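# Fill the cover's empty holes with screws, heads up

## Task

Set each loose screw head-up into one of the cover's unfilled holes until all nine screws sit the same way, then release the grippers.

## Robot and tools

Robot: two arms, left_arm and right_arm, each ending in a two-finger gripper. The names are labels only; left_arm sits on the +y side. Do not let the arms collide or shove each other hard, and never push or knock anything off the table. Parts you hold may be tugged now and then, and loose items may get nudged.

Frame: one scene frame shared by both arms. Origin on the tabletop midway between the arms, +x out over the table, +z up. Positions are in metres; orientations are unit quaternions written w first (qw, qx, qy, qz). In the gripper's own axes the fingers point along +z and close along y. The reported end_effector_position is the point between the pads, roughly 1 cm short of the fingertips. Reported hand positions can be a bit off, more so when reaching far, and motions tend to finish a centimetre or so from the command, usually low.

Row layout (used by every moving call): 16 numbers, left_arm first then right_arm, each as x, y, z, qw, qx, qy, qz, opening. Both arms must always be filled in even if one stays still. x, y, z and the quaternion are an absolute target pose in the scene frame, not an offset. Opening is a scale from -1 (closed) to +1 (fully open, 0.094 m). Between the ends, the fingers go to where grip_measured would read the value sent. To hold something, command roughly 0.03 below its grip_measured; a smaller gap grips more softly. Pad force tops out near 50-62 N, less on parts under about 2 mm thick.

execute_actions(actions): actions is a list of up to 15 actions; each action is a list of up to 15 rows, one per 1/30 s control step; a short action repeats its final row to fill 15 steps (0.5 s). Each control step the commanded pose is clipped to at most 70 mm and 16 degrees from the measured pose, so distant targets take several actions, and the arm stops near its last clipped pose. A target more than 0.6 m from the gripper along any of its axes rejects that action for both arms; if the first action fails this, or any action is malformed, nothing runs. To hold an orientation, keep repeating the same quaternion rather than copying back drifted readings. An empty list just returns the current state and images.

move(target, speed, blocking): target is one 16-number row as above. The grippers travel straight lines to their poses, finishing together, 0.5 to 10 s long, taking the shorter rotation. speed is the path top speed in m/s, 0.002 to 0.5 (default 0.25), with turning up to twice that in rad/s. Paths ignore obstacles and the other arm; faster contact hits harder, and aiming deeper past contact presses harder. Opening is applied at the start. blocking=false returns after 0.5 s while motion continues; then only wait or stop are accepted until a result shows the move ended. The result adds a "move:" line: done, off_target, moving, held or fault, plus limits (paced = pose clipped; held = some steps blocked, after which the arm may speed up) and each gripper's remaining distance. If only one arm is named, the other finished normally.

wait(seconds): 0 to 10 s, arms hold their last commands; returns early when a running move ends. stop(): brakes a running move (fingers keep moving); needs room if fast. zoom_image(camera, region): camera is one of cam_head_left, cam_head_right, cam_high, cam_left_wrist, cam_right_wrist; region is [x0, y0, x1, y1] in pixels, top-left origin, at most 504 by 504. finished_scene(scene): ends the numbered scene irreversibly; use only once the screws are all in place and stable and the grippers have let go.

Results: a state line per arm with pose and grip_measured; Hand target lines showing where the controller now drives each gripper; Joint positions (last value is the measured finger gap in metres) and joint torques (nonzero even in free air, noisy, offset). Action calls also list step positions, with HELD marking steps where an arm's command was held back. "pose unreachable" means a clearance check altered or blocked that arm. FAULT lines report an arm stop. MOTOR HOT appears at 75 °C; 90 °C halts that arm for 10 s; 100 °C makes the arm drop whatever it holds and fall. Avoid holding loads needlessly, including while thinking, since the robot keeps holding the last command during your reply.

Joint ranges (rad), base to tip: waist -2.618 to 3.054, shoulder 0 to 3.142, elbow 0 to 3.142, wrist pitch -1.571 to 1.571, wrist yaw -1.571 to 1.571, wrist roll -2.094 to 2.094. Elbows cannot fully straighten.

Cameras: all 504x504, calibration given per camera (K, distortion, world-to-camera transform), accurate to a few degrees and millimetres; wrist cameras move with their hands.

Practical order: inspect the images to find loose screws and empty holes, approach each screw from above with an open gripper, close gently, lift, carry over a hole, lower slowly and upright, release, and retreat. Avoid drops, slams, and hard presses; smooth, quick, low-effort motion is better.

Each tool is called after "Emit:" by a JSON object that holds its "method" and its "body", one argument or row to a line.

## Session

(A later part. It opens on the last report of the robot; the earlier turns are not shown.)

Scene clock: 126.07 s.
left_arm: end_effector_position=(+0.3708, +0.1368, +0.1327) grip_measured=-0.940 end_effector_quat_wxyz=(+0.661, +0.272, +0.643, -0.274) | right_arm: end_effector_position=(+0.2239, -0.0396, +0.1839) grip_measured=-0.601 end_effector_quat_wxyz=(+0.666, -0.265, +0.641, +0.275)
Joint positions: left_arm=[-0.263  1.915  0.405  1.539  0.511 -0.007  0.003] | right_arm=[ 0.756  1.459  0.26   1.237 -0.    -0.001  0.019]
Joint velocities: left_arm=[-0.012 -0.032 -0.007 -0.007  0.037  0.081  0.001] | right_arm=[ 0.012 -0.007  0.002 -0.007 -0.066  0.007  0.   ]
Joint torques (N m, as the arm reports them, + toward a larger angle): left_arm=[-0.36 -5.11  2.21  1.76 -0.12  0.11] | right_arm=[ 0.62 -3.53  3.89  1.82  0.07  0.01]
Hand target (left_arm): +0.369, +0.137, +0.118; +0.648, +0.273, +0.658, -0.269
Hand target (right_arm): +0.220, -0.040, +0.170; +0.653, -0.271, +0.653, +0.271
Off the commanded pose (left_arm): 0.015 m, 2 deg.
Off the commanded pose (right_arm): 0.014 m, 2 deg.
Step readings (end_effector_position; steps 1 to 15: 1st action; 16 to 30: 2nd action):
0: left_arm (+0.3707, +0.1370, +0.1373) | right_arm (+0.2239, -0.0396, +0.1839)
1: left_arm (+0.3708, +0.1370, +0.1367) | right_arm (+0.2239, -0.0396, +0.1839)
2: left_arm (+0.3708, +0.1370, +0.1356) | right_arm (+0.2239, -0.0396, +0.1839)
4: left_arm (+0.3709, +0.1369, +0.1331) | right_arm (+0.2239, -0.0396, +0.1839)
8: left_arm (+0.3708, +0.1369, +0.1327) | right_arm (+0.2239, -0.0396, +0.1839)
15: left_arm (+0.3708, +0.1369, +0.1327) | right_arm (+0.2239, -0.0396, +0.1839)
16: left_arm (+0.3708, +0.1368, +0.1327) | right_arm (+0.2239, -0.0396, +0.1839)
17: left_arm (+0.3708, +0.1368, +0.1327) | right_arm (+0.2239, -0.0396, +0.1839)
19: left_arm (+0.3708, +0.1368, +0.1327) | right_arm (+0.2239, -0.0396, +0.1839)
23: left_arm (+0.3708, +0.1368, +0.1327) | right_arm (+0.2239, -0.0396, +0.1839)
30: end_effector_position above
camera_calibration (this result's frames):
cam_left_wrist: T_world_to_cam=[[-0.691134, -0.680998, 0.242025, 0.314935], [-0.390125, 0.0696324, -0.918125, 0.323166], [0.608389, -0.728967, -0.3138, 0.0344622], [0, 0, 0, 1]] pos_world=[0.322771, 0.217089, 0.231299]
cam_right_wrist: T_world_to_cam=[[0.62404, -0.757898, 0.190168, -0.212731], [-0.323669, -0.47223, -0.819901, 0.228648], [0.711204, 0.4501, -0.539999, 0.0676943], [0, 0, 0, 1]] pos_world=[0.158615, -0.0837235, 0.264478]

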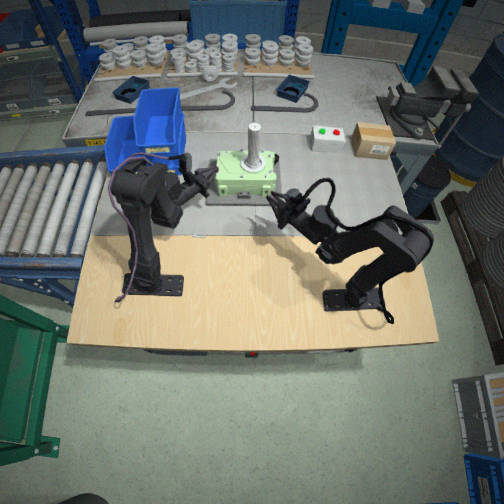

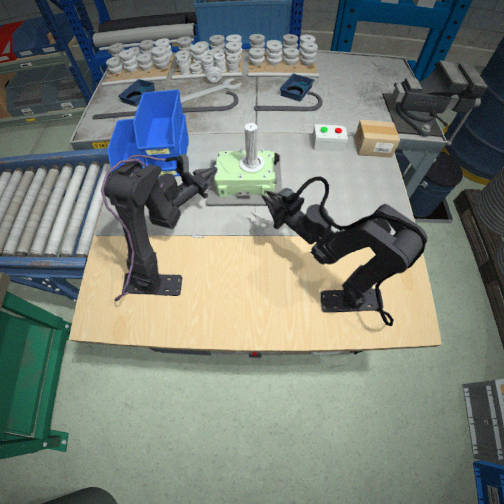

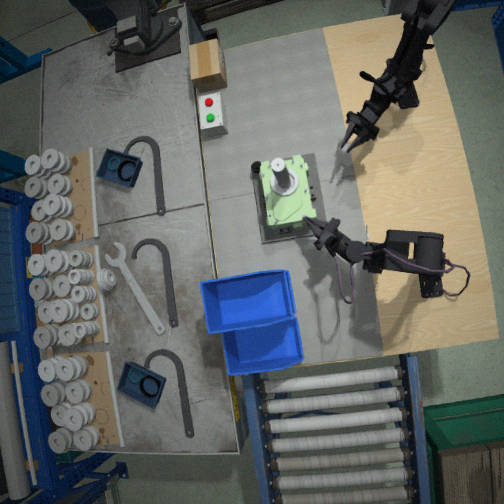

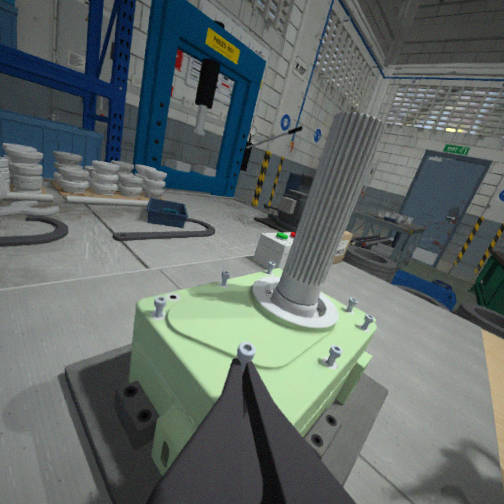

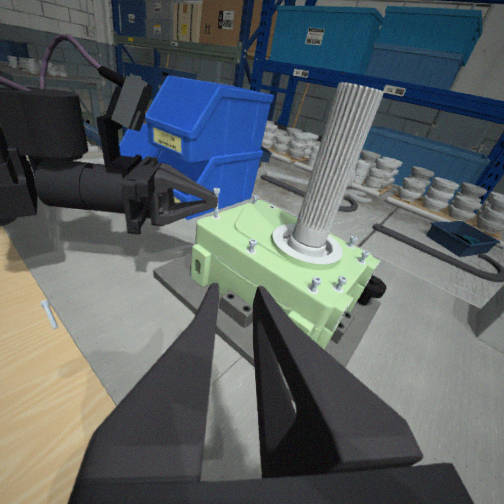

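Emit:
{"method": "execute_actions", "body": {
  "actions": [
    [[0.369,0.137,0.112,0.648,0.273,0.658,-0.269,-1,0.22,-0.04,0.17,0.653,-0.271,0.653,0.271,-0.6]],
    [[0.369,0.137,0.114,0.648,0.273,0.658,-0.269,-0.6,0.22,-0.04,0.17,0.653,-0.271,0.653,0.271,-0.6]],
    [[0.34,0.166,0.12,0.648,0.273,0.658,-0.269,-0.6,0.22,-0.04,0.17,0.653,-0.271,0.653,0.271,-0.6]]
  ]
}}

Emit:
{"method": "move", "body": {
  "target": [0.33,0.18,0.22,0.27,0.35,0.85,-0.11,-0.6,0.22,-0.04,0.17,0.653,-0.271,0.653,0.271,-0.6]
}}

Emit:
{"method": "move", "body": {
  "target": [0.377,0.131,0.17,0,0.383,0.924,0,-0.6,0.22,-0.04,0.17,0.653,-0.271,0.653,0.271,-0.6],
  "speed": 0.15
}}

Emit:
{"method": "zoom_image", "body": {
  "camera": "cam_right_wrist",
  "region": [140,110,300,270]
}}

Scene clock: 127.80 s.
left_arm: end_effector_position=(+0.3442, +0.1634, +0.1161) grip_measured=-0.602 end_effector_quat_wxyz=(+0.642, +0.268, +0.665, -0.271) | right_arm: end_effector_position=(+0.2239, -0.0396, +0.1839) grip_measured=-0.601 end_effector_quat_wxyz=(+0.666, -0.265, +0.641, +0.275)
Joint positions: left_arm=[-0.188  1.875  0.271  1.569  0.576  0.001  0.019] | right_arm=[ 0.756  1.459  0.26   1.237 -0.    -0.001  0.019]
Joint velocities: left_arm=[-0.012  0.002  0.007  0.022  0.037 -0.037  0.   ] | right_arm=[-0.007  0.007 -0.002 -0.037 -0.022 -0.022 -0.001]
Joint torques (N m, as the arm reports them, + toward a larger angle): left_arm=[ 0.95 -7.23  1.43  1.97  0.13  0.12] | right_arm=[ 0.63 -3.53  3.9   1.83  0.07  0.01]
Hand target (left_arm): +0.340, +0.166, +0.120; +0.646, +0.274, +0.660, -0.268
Hand target (right_arm): +0.220, -0.040, +0.170; +0.653, -0.271, +0.653, +0.271
Off the commanded pose (left_arm): 0.006 m, 1 deg.
Off the commanded pose (right_arm): 0.014 m, 2 deg.
joint sent to its limit (left arm) — the command would take joint 4 (wrist pitch) past its upper limit, so that joint was sent only as far as its limit.
Step readings (end_effector_position; steps 1 to 15: 1st action; 16 to 30: 2nd action; 31 to 45: 3rd action):
0: left_arm (+0.3708, +0.1368, +0.1327) | right_arm (+0.2239, -0.0396, +0.1839)
1: left_arm (+0.3708, +0.1368, +0.1321) | right_arm (+0.2239, -0.0396, +0.1839)
2: left_arm (+0.3708, +0.1368, +0.1310) | right_arm (+0.2239, -0.0396, +0.1839)
4: left_arm (+0.3707, +0.1367, +0.1300) | right_arm (+0.2239, -0.0396, +0.1839)
8: left_arm (+0.3707, +0.1367, +0.1299) | right_arm (+0.2239, -0.0396, +0.1839)
15: left_arm (+0.3707, +0.1367, +0.1299) | right_arm (+0.2239, -0.0396, +0.1839)
16: left_arm (+0.3707, +0.1367, +0.1299) | right_arm (+0.2239, -0.0396, +0.1839)
17: left_arm (+0.3708, +0.1367, +0.1292) | right_arm (+0.2239, -0.0396, +0.1839)
19: left_arm (+0.3708, +0.1367, +0.1284) | right_arm (+0.2239, -0.0396, +0.1839)
23: left_arm (+0.3708, +0.1367, +0.1278) | right_arm (+0.2239, -0.0396, +0.1839)
30: left_arm (+0.3709, +0.1367, +0.1274) | right_arm (+0.2239, -0.0396, +0.1839)
31: left_arm (+0.3681, +0.1391, +0.1262) | right_arm (+0.2239, -0.0396, +0.1839)
32: left_arm (+0.3619, +0.1455, +0.1238) | right_arm (+0.2239, -0.0396, +0.1839)
34: left_arm (+0.3515, +0.1589, +0.1176) | right_arm (+0.2239, -0.0396, +0.1839)
38: left_arm (+0.3459, +0.1651, +0.1152) | right_arm (+0.2239, -0.0396, +0.1839)
45: end_effector_position above
camera_calibration (this result's frames):
cam_left_wrist: T_world_to_cam=[[-0.670262, -0.693049, 0.265392, 0.310735], [-0.441192, 0.0845655, -0.893419, 0.307991], [0.59674, -0.715914, -0.362449, 0.0723258], [0, 0, 0, 1]] pos_world=[0.300997, 0.241088, 0.218913]
cam_right_wrist: T_world_to_cam=[[0.62404, -0.757898, 0.190168, -0.212731], [-0.323669, -0.47223, -0.819901, 0.228648], [0.711204, 0.4501, -0.539999, 0.0676943], [0, 0, 0, 1]] pos_world=[0.158615, -0.0837235, 0.264478]

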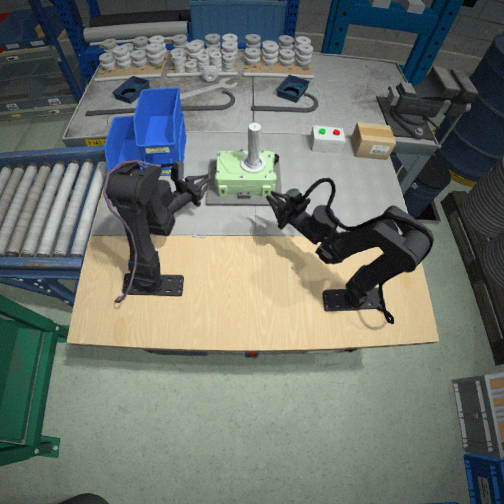

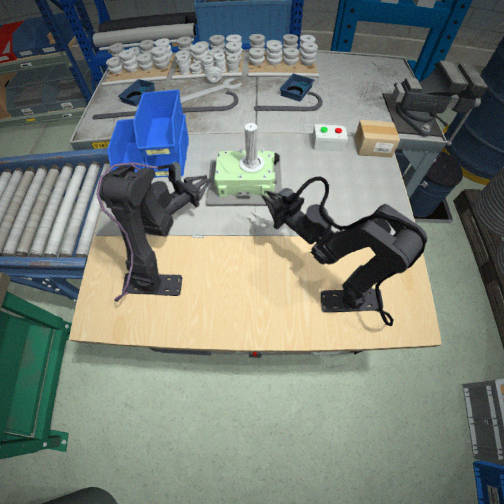

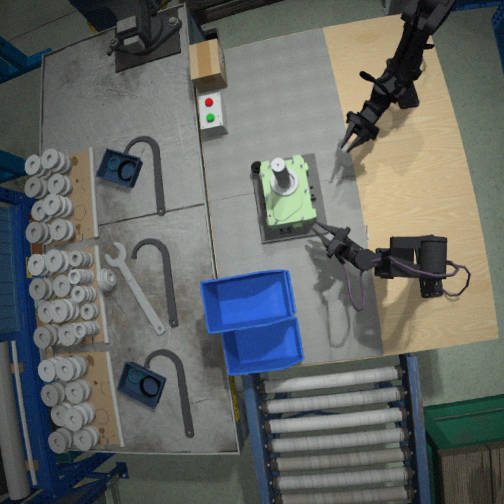

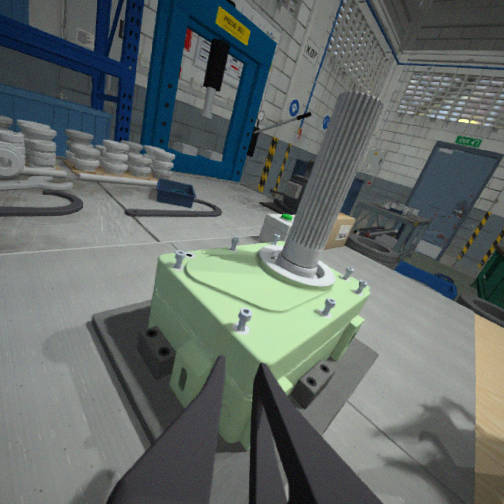

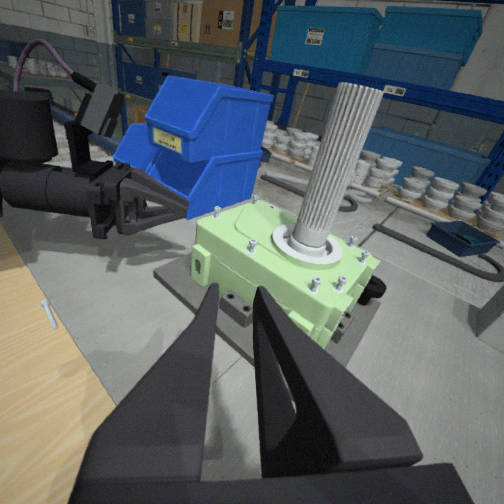

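Scene clock: 130.40 s.
left_arm: end_effector_position=(+0.3289, +0.1837, +0.2133) grip_measured=-0.602 end_effector_quat_wxyz=(+0.278, +0.355, +0.885, -0.117) | right_arm: end_effector_position=(+0.2239, -0.0396, +0.1845) grip_measured=-0.601 end_effector_quat_wxyz=(+0.667, -0.265, +0.640, +0.275)
Joint positions: left_arm=[-0.281  1.419  1.334 -0.928  0.269  0.387  0.019] | right_arm=[ 0.756  1.459  0.26   1.239 -0.    -0.001  0.019]
Joint velocities: left_arm=[-0.007 -0.007 -0.017 -0.007 -0.037  0.007 -0.001] | right_arm=[-0.002 -0.002 -0.012 -0.022 -0.051 -0.037  0.   ]
Joint torques (N m, as the arm reports them, + toward a larger angle): left_arm=[-1.03 -4.57  8.16  1.14  0.06  0.08] | right_arm=[ 0.68 -3.54  3.91  1.8   0.06  0.01]
Hand target (left_arm): +0.330, +0.180, +0.219; +0.280, +0.365, +0.881, -0.113
Hand target (right_arm): +0.220, -0.040, +0.170; +0.653, -0.271, +0.653, +0.271
Off the commanded pose (left_arm): 0.008 m, 1 deg.
Off the commanded pose (right_arm): 0.015 m, 2 deg.
move: off_target (right_arm)
camera_calibration (this result's frames):
cam_left_wrist: T_world_to_cam=[[-0.522152, -0.840133, 0.146743, 0.292395], [-0.84312, 0.482576, -0.23721, 0.305516], [0.128473, -0.247582, -0.960311, 0.326771], [0, 0, 0, 1]] pos_world=[0.36828, 0.179118, 0.343366]
cam_right_wrist: T_world_to_cam=[[0.623732, -0.758205, 0.189955, -0.212745], [-0.322339, -0.470904, -0.821186, 0.229094], [0.712078, 0.45097, -0.538117, 0.0675109], [0, 0, 0, 1]] pos_world=[0.158469, -0.0838689, 0.264869]

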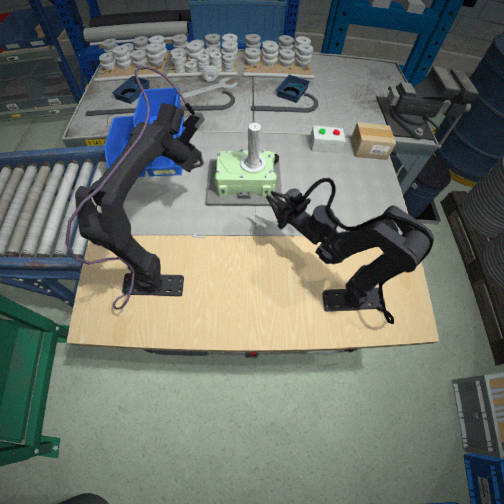

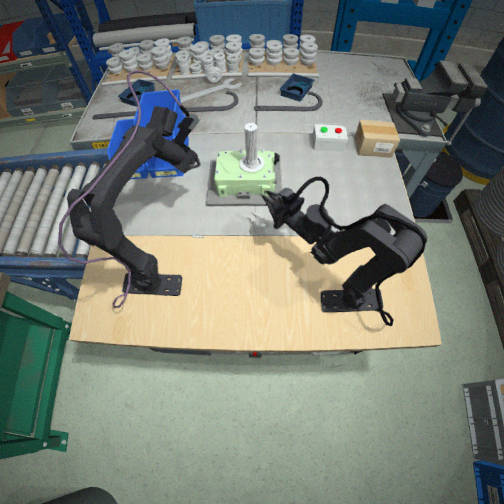

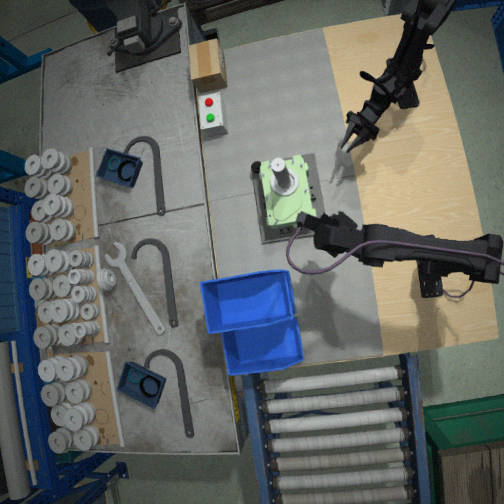

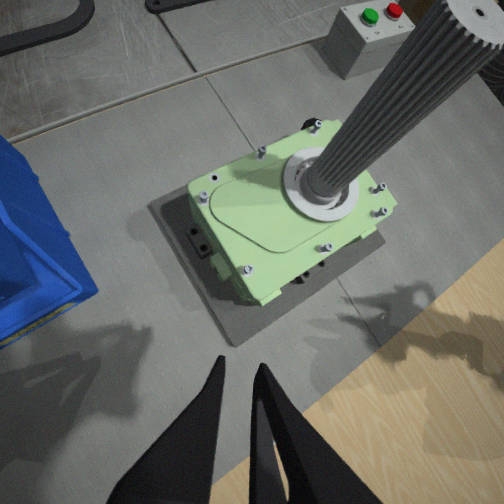

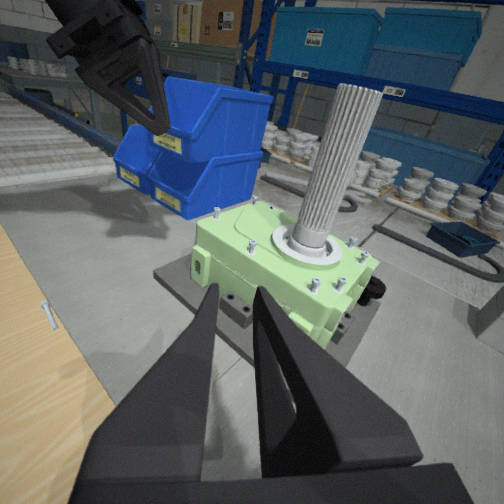

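Scene clock: 132.77 s.
left_arm: end_effector_position=(+0.3764, +0.1335, +0.1678) grip_measured=-0.602 end_effector_quat_wxyz=(+0.040, +0.385, +0.922, -0.010) | right_arm: end_effector_position=(+0.2239, -0.0396, +0.1850) grip_measured=-0.601 end_effector_quat_wxyz=(+0.667, -0.265, +0.639, +0.275)
Joint positions: left_arm=[-0.468  2.15   2.215 -1.554  0.013  0.305  0.019] | right_arm=[ 0.756  1.459  0.26   1.241 -0.    -0.001  0.019]
Joint velocities: left_arm=[-0.002 -0.022 -0.012  0.007 -0.081 -0.051  0.   ] | right_arm=[-0.002 -0.002 -0.012  0.037  0.007 -0.066 -0.001]
Joint torques (N m, as the arm reports them, + toward a larger angle): left_arm=[-0.74 -9.69  7.21  0.3  -0.12 -0.11] | right_arm=[ 0.64 -3.55  3.9   1.77  0.05  0.  ]
Hand target (left_arm): +0.377, +0.131, +0.171; +0.043, +0.384, +0.922, -0.005
Hand target (right_arm): +0.220, -0.040, +0.170; +0.653, -0.271, +0.653, +0.271
Off the commanded pose (left_arm): 0.003 m, 5 deg.
Off the commanded pose (right_arm): 0.016 m, 2 deg.
joint sent to its limit (left arm) — the command would take joint 4 (wrist pitch) past its lower limit, so that joint was sent only as far as its limit.
move: off_target (left_arm, right_arm)
camera_calibration (this result's frames):
cam_left_wrist: T_world_to_cam=[[-0.514469, -0.857504, 0.00307781, 0.305207], [-0.825661, 0.496327, 0.268222, 0.2658], [-0.231529, 0.13545, -0.963352, 0.349369], [0, 0, 0, 1]] pos_world=[0.457369, 0.0824703, 0.264333]
cam_right_wrist: T_world_to_cam=[[0.623424, -0.758512, 0.189741, -0.212759], [-0.321006, -0.469576, -0.822468, 0.229539], [0.712949, 0.451838, -0.536232, 0.0673265], [0, 0, 0, 1]] pos_world=[0.158322, -0.0840149, 0.26526]

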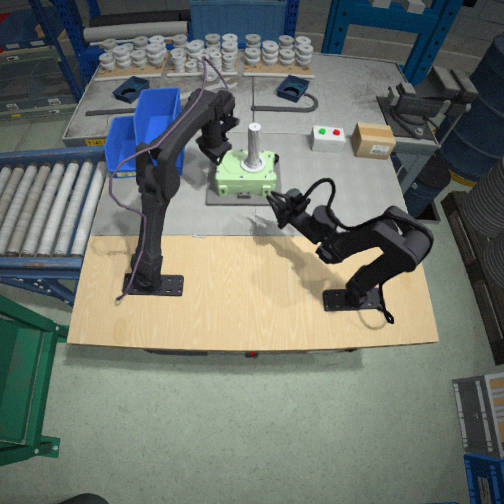

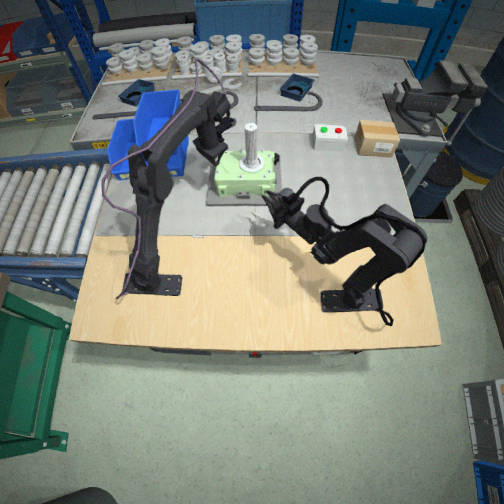

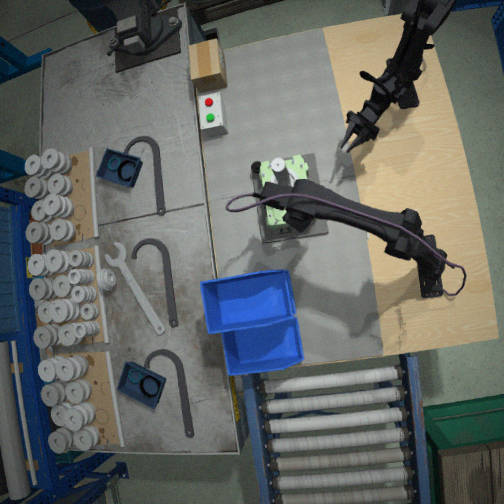

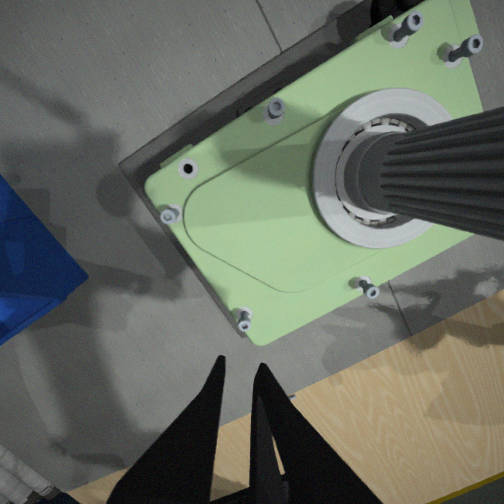

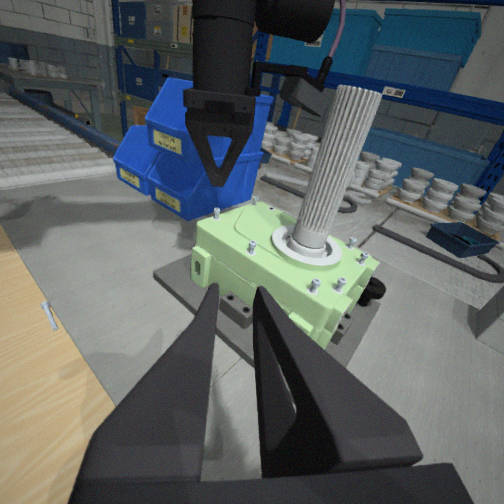

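Region (140, 110, 300, 270) of cam_right_wrist's 504x504 image, scaled by 3.150, with more detail than that image has.

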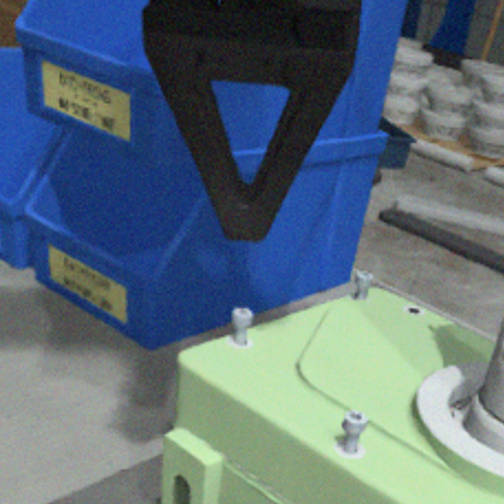

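Emit:
{"method": "move", "body": {
  "target": [0.354,0.139,0.158,0.377,0.161,0.910,-0.067,-0.6,0.22,-0.04,0.17,0.653,-0.271,0.653,0.271,-0.6],
  "speed": 0.15
}}

Emit:
{"method": "move", "body": {
  "target": [0.370,0.133,0.142,0.377,0.161,0.910,-0.067,-0.6,0.22,-0.04,0.17,0.653,-0.271,0.653,0.271,-0.6],
  "speed": 0.03
}}

Emit:
{"method": "zoom_image", "body": {
  "camera": "cam_right_wrist",
  "region": [160,150,280,270]
}}

Scene clock: 136.37 s.
left_arm: end_effector_position=(+0.3564, +0.1399, +0.1521) grip_measured=-0.602 end_effector_quat_wxyz=(+0.366, +0.163, +0.914, -0.066) | right_arm: end_effector_position=(+0.2239, -0.0396, +0.1855) grip_measured=-0.601 end_effector_quat_wxyz=(+0.668, -0.264, +0.639, +0.276)
Joint positions: left_arm=[-0.546  1.448  1.015 -0.386 -0.144 -0.155  0.019] | right_arm=[ 0.756  1.459  0.26   1.243 -0.    -0.001  0.019]
Joint velocities: left_arm=[-0.017 -0.012  0.017 -0.007 -0.022 -0.022  0.001] | right_arm=[-0.012  0.012 -0.017 -0.095 -0.022 -0.066  0.001]
Joint torques (N m, as the arm reports them, + toward a larger angle): left_arm=[-1.01 -7.51  5.06  1.71 -0.26 -0.09] | right_arm=[ 0.63 -3.55  3.86  1.76  0.05  0.01]
Hand target (left_arm): +0.354, +0.139, +0.157; +0.377, +0.159, +0.910, -0.067
Hand target (right_arm): +0.220, -0.040, +0.170; +0.653, -0.271, +0.653, +0.271
Off the commanded pose (left_arm): 0.006 m, 1 deg.
Off the commanded pose (right_arm): 0.016 m, 3 deg.
move: off_target (right_arm)
camera_calibration (this result's frames):
cam_left_wrist: T_world_to_cam=[[-0.162624, -0.972022, 0.169487, 0.165735], [-0.922082, 0.0885822, -0.37672, 0.439831], [0.351167, -0.217544, -0.91069, 0.162453], [0, 0, 0, 1]] pos_world=[0.375464, 0.157478, 0.285548]
cam_right_wrist: T_world_to_cam=[[0.623168, -0.758767, 0.189562, -0.21277], [-0.319895, -0.468468, -0.823532, 0.22991], [0.713673, 0.452559, -0.53466, 0.0671721], [0, 0, 0, 1]] pos_world=[0.1582, -0.084137, 0.265585]

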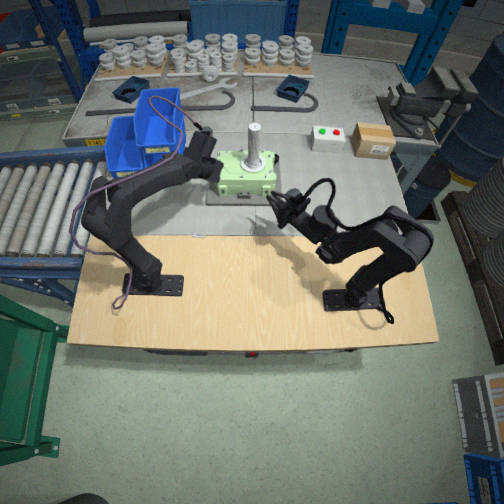

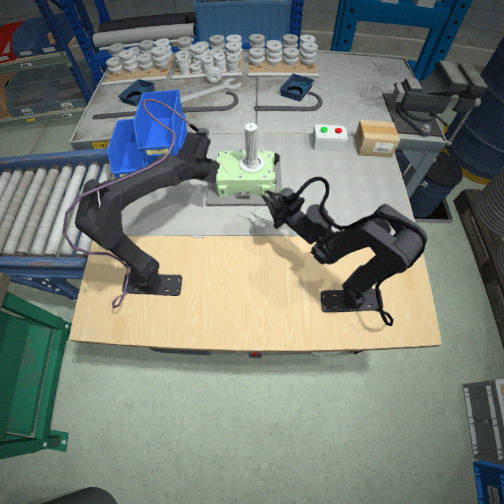

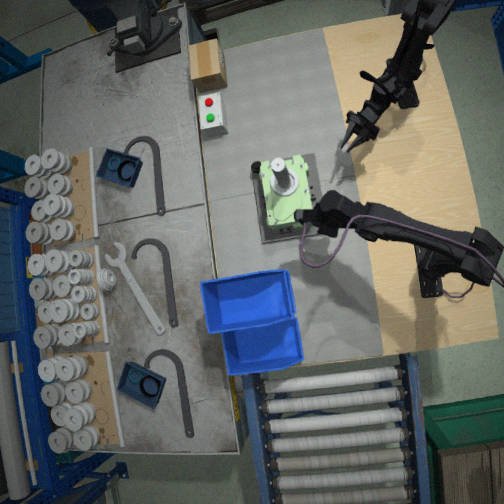

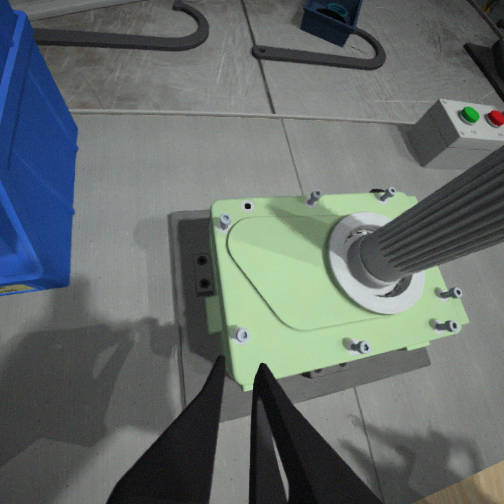

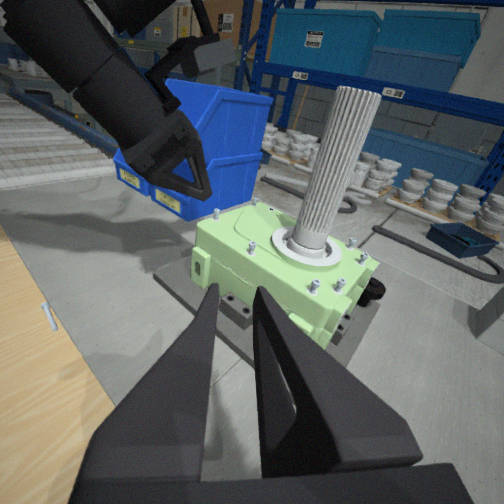

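Scene clock: 137.40 s.
left_arm: end_effector_position=(+0.3684, +0.1323, +0.1464) grip_measured=-0.602 end_effector_quat_wxyz=(+0.377, +0.161, +0.909, -0.071) | right_arm: end_effector_position=(+0.2239, -0.0396, +0.1858) grip_measured=-0.601 end_effector_quat_wxyz=(+0.668, -0.264, +0.638, +0.276)
Joint positions: left_arm=[-0.546  1.494  1.015 -0.314 -0.144 -0.155  0.019] | right_arm=[ 0.756  1.459  0.26   1.244 -0.    -0.001  0.019]
Joint velocities: left_arm=[ 0.002 -0.007 -0.012  0.125 -0.066 -0.022 -0.   ] | right_arm=[-0.012 -0.007  0.007 -0.037 -0.007  0.022 -0.   ]
Joint torques (N m, as the arm reports them, + toward a larger angle): left_arm=[ 0.11 -5.43  5.67  1.73 -0.15  0.  ] | right_arm=[ 0.63 -3.55  3.87  1.74  0.06  0.01]
Hand target (left_arm): +0.370, +0.133, +0.142; +0.377, +0.161, +0.910, -0.067
Hand target (right_arm): +0.220, -0.040, +0.170; +0.653, -0.271, +0.653, +0.271
Off the commanded pose (left_arm): 0.005 m, 0 deg.
Off the commanded pose (right_arm): 0.016 m, 3 deg.
move: off_target (right_arm)
camera_calibration (this result's frames):
cam_left_wrist: T_world_to_cam=[[-0.16639, -0.969639, 0.179203, 0.160958], [-0.913718, 0.0832895, -0.39772, 0.450033], [0.37072, -0.229918, -0.899836, 0.14427], [0, 0, 0, 1]] pos_world=[0.384501, 0.151759, 0.279963]
cam_right_wrist: T_world_to_cam=[[0.623015, -0.75892, 0.189454, -0.212777], [-0.319227, -0.467803, -0.824169, 0.230132], [0.714106, 0.452991, -0.533715, 0.0670791], [0, 0, 0, 1]] pos_world=[0.158126, -0.0842105, 0.26578]

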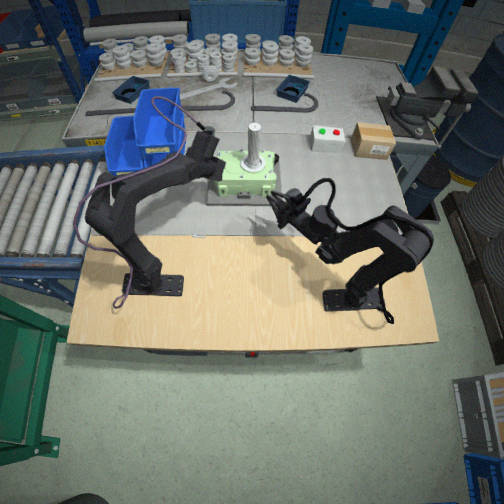

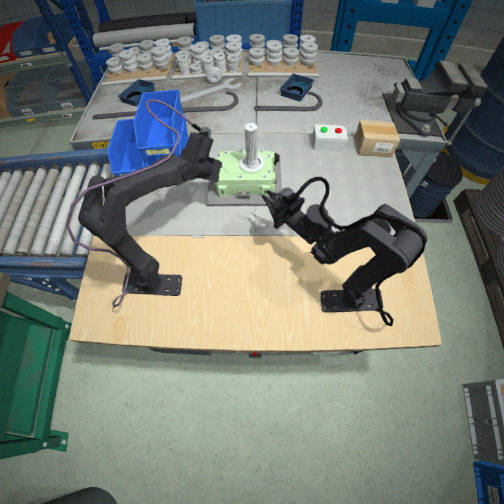

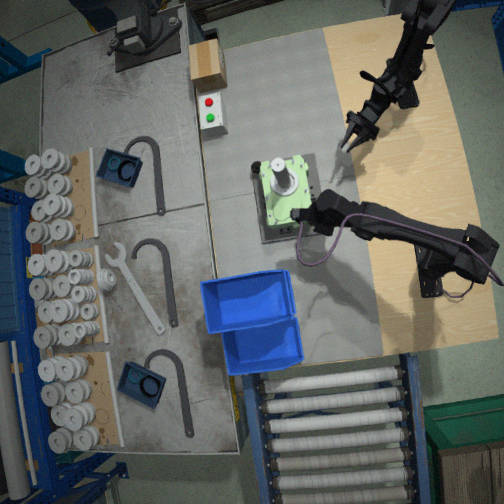

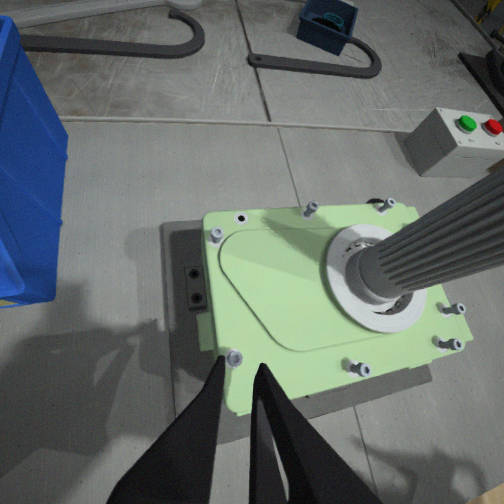

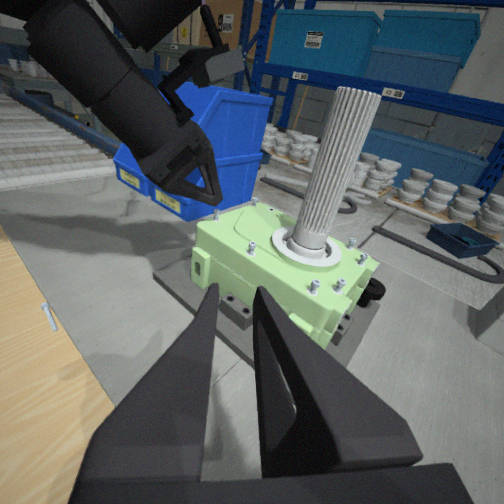

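Region (160, 150, 280, 270) of cam_right_wrist's 504x504 image, scaled by 4.200, with more detail than that image has.

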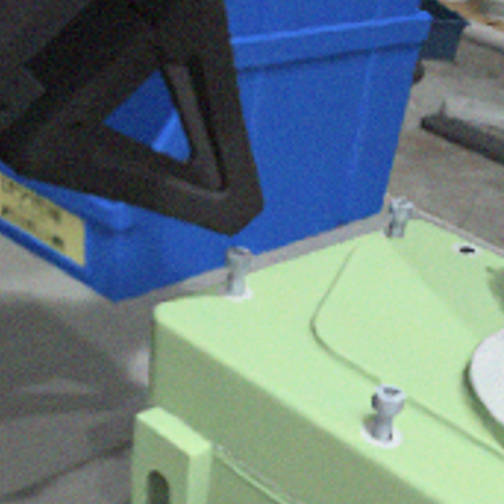

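Need +y ~4mm, down ~12mm.

Emit:
{"method": "move", "body": {
  "target": [0.374,0.141,0.130,0.377,0.161,0.910,-0.067,-0.5,0.22,-0.04,0.17,0.653,-0.271,0.653,0.271,-0.6],
  "speed": 0.02
}}

Emit:
{"method": "zoom_image", "body": {
  "camera": "cam_right_wrist",
  "region": [160,150,280,270]
}}

Scene clock: 138.83 s.
left_arm: end_effector_position=(+0.3730, +0.1378, +0.1419) grip_measured=-0.502 end_effector_quat_wxyz=(+0.386, +0.157, +0.906, -0.071) | right_arm: end_effector_position=(+0.2238, -0.0396, +0.1861) grip_measured=-0.601 end_effector_quat_wxyz=(+0.669, -0.264, +0.638, +0.276)
Joint positions: left_arm=[-0.526  1.494  0.983 -0.262 -0.138 -0.144  0.023] | right_arm=[ 0.756  1.459  0.26   1.246 -0.    -0.001  0.019]
Joint velocities: left_arm=[-0.002  0.002  0.007  0.022 -0.007 -0.007 -0.   ] | right_arm=[-0.002 -0.017 -0.007  0.007  0.022 -0.022  0.001]
Joint torques (N m, as the arm reports them, + toward a larger angle): left_arm=[ 0.97 -4.72  5.05  1.76  0.03  0.11] | right_arm=[ 0.61 -3.57  3.89  1.73  0.05  0.01]
Hand target (left_arm): +0.374, +0.141, +0.130; +0.377, +0.161, +0.910, -0.067
Hand target (right_arm): +0.220, -0.040, +0.170; +0.653, -0.271, +0.653, +0.271
Off the commanded pose (left_arm): 0.012 m, 1 deg.
Off the commanded pose (right_arm): 0.017 m, 3 deg.
move: off_target (left_arm, right_arm)
camera_calibration (this result's frames):
cam_left_wrist: T_world_to_cam=[[-0.162286, -0.969585, 0.183217, 0.165793], [-0.907183, 0.0735613, -0.414255, 0.453302], [0.388178, -0.233439, -0.891529, 0.13256], [0, 0, 0, 1]] pos_world=[0.386677, 0.15835, 0.275587]
cam_right_wrist: T_world_to_cam=[[0.622861, -0.759073, 0.189346, -0.212784], [-0.318558, -0.467137, -0.824805, 0.230354], [0.714538, 0.453422, -0.53277, 0.0669859], [0, 0, 0, 1]] pos_world=[0.158052, -0.0842842, 0.265975]

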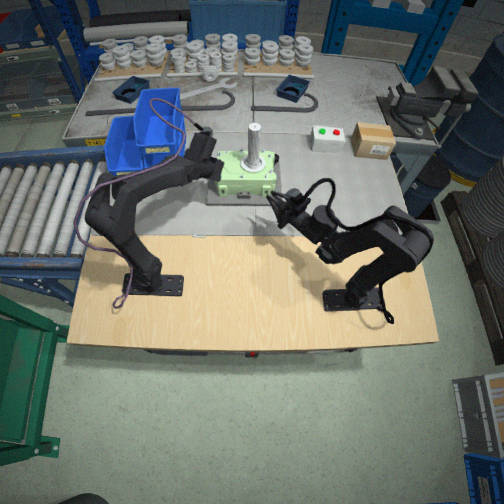

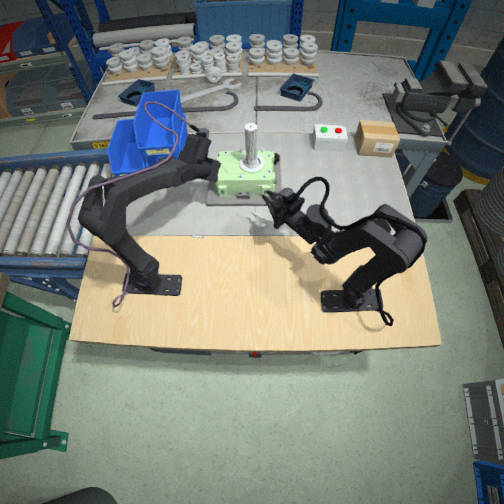

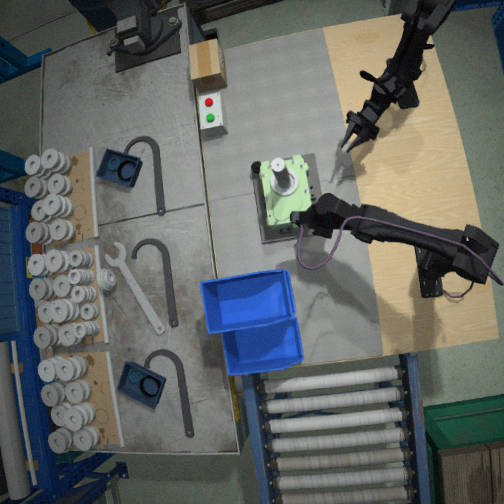

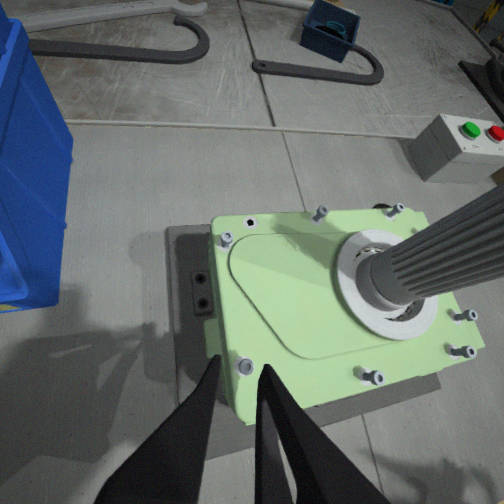

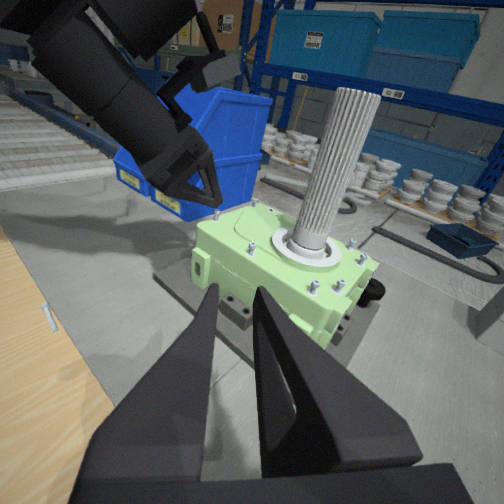

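Region (160, 150, 280, 270) of cam_right_wrist's 504x504 image, scaled by 4.200, with more detail than that image has.

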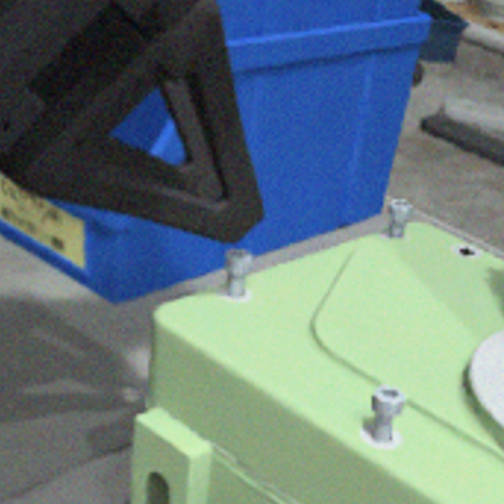

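Emit:
{"method": "execute_actions", "body": {
  "actions": [
    [[0.374,0.139,0.119,0.377,0.161,0.910,-0.067,-0.5,0.22,-0.04,0.17,0.653,-0.271,0.653,0.271,-0.6]],
    [[0.374,0.139,0.119,0.377,0.161,0.910,-0.067,-0.5,0.22,-0.04,0.17,0.653,-0.271,0.653,0.271,-0.6]]
  ]
}}

Emit:
{"method": "zoom_image", "body": {
  "camera": "cam_right_wrist",
  "region": [160,150,280,270]
}}

Scene clock: 139.97 s.
left_arm: end_effector_position=(+0.3741, +0.1371, +0.1243) grip_measured=-0.502 end_effector_quat_wxyz=(+0.380, +0.158, +0.909, -0.069) | right_arm: end_effector_position=(+0.2238, -0.0396, +0.1861) grip_measured=-0.601 end_effector_quat_wxyz=(+0.669, -0.264, +0.638, +0.276)
Joint positions: left_arm=[-0.526  1.527  0.951 -0.211 -0.137 -0.143  0.023] | right_arm=[ 0.756  1.459  0.26   1.246 -0.    -0.001  0.019]
Joint velocities: left_arm=[-0.007 -0.007  0.012  0.037 -0.066 -0.037  0.001] | right_arm=[-0.002 -0.007  0.002  0.066 -0.037 -0.066 -0.001]
Joint torques (N m, as the arm reports them, + toward a larger angle): left_arm=[ 0.5  -5.87  5.22  1.75 -0.02  0.06] | right_arm=[ 0.64 -3.56  3.86  1.73  0.06  0.  ]
Hand target (left_arm): +0.374, +0.139, +0.119; +0.377, +0.161, +0.910, -0.067
Hand target (right_arm): +0.220, -0.040, +0.170; +0.653, -0.271, +0.653, +0.271
Off the commanded pose (left_arm): 0.006 m, 1 deg.
Off the commanded pose (right_arm): 0.017 m, 3 deg.
Step readings (end_effector_position; steps 1 to 15: 1st action; 16 to 30: 2nd action):
0: left_arm (+0.3733, +0.1377, +0.1422) | right_arm (+0.2238, -0.0396, +0.1861)
1: left_arm (+0.3738, +0.1373, +0.1416) | right_arm (+0.2238, -0.0396, +0.1861)
2: left_arm (+0.3744, +0.1369, +0.1400) | right_arm (+0.2238, -0.0396, +0.1861)
4: left_arm (+0.3739, +0.1372, +0.1331) | right_arm (+0.2238, -0.0396, +0.1861)
8: left_arm (+0.3721, +0.1384, +0.1224) | right_arm (+0.2238, -0.0396, +0.1861)
15: left_arm (+0.3736, +0.1375, +0.1237) | right_arm (+0.2238, -0.0396, +0.1861)
16: left_arm (+0.3737, +0.1374, +0.1238) | right_arm (+0.2238, -0.0396, +0.1861)
17: left_arm (+0.3738, +0.1373, +0.1239) | right_arm (+0.2238, -0.0396, +0.1861)
19: left_arm (+0.3739, +0.1373, +0.1241) | right_arm (+0.2238, -0.0396, +0.1861)
23: left_arm (+0.3740, +0.1372, +0.1242) | right_arm (+0.2238, -0.0396, +0.1861)
30: end_effector_position above
camera_calibration (this result's frames):
cam_left_wrist: T_world_to_cam=[[-0.160559, -0.970859, 0.177916, 0.168698], [-0.912224, 0.0771263, -0.402366, 0.446901], [0.376918, -0.226903, -0.898024, 0.120399], [0, 0, 0, 1]] pos_world=[0.38938, 0.156633, 0.257925]
cam_right_wrist: T_world_to_cam=[[0.622861, -0.759073, 0.189346, -0.212784], [-0.318558, -0.467137, -0.824805, 0.230354], [0.714538, 0.453422, -0.53277, 0.0669859], [0, 0, 0, 1]] pos_world=[0.158052, -0.0842842, 0.265975]

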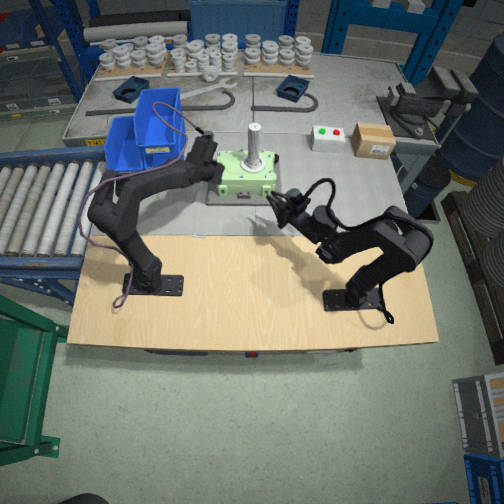

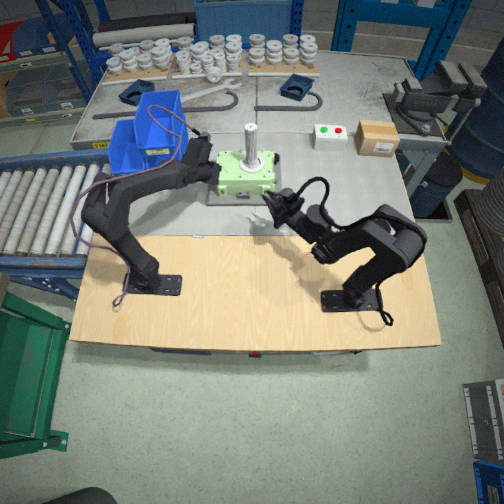

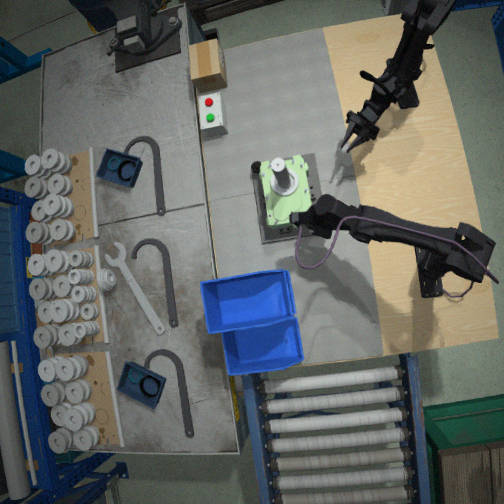

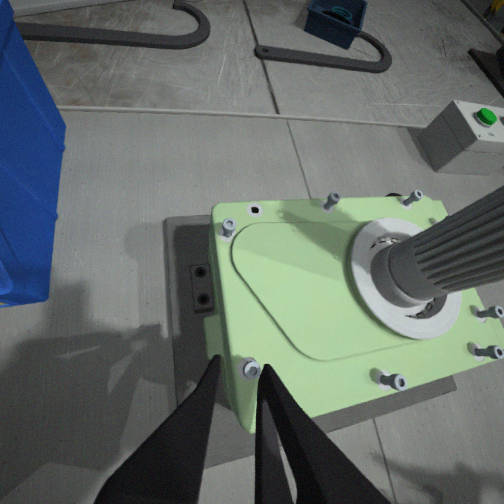

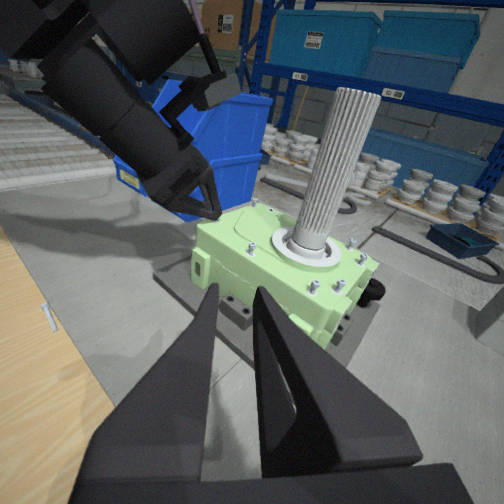

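Region (160, 150, 280, 270) of cam_right_wrist's 504x504 image, scaled by 4.200, with more detail than that image has.

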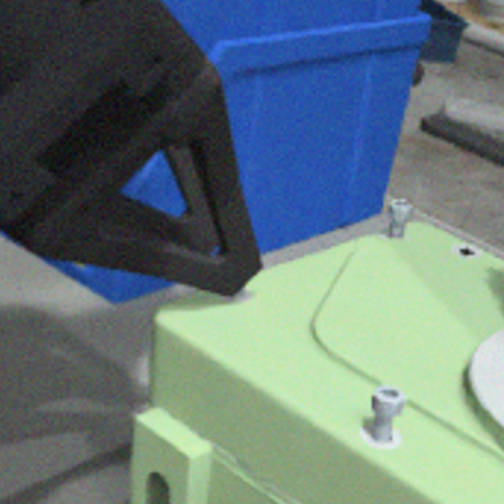

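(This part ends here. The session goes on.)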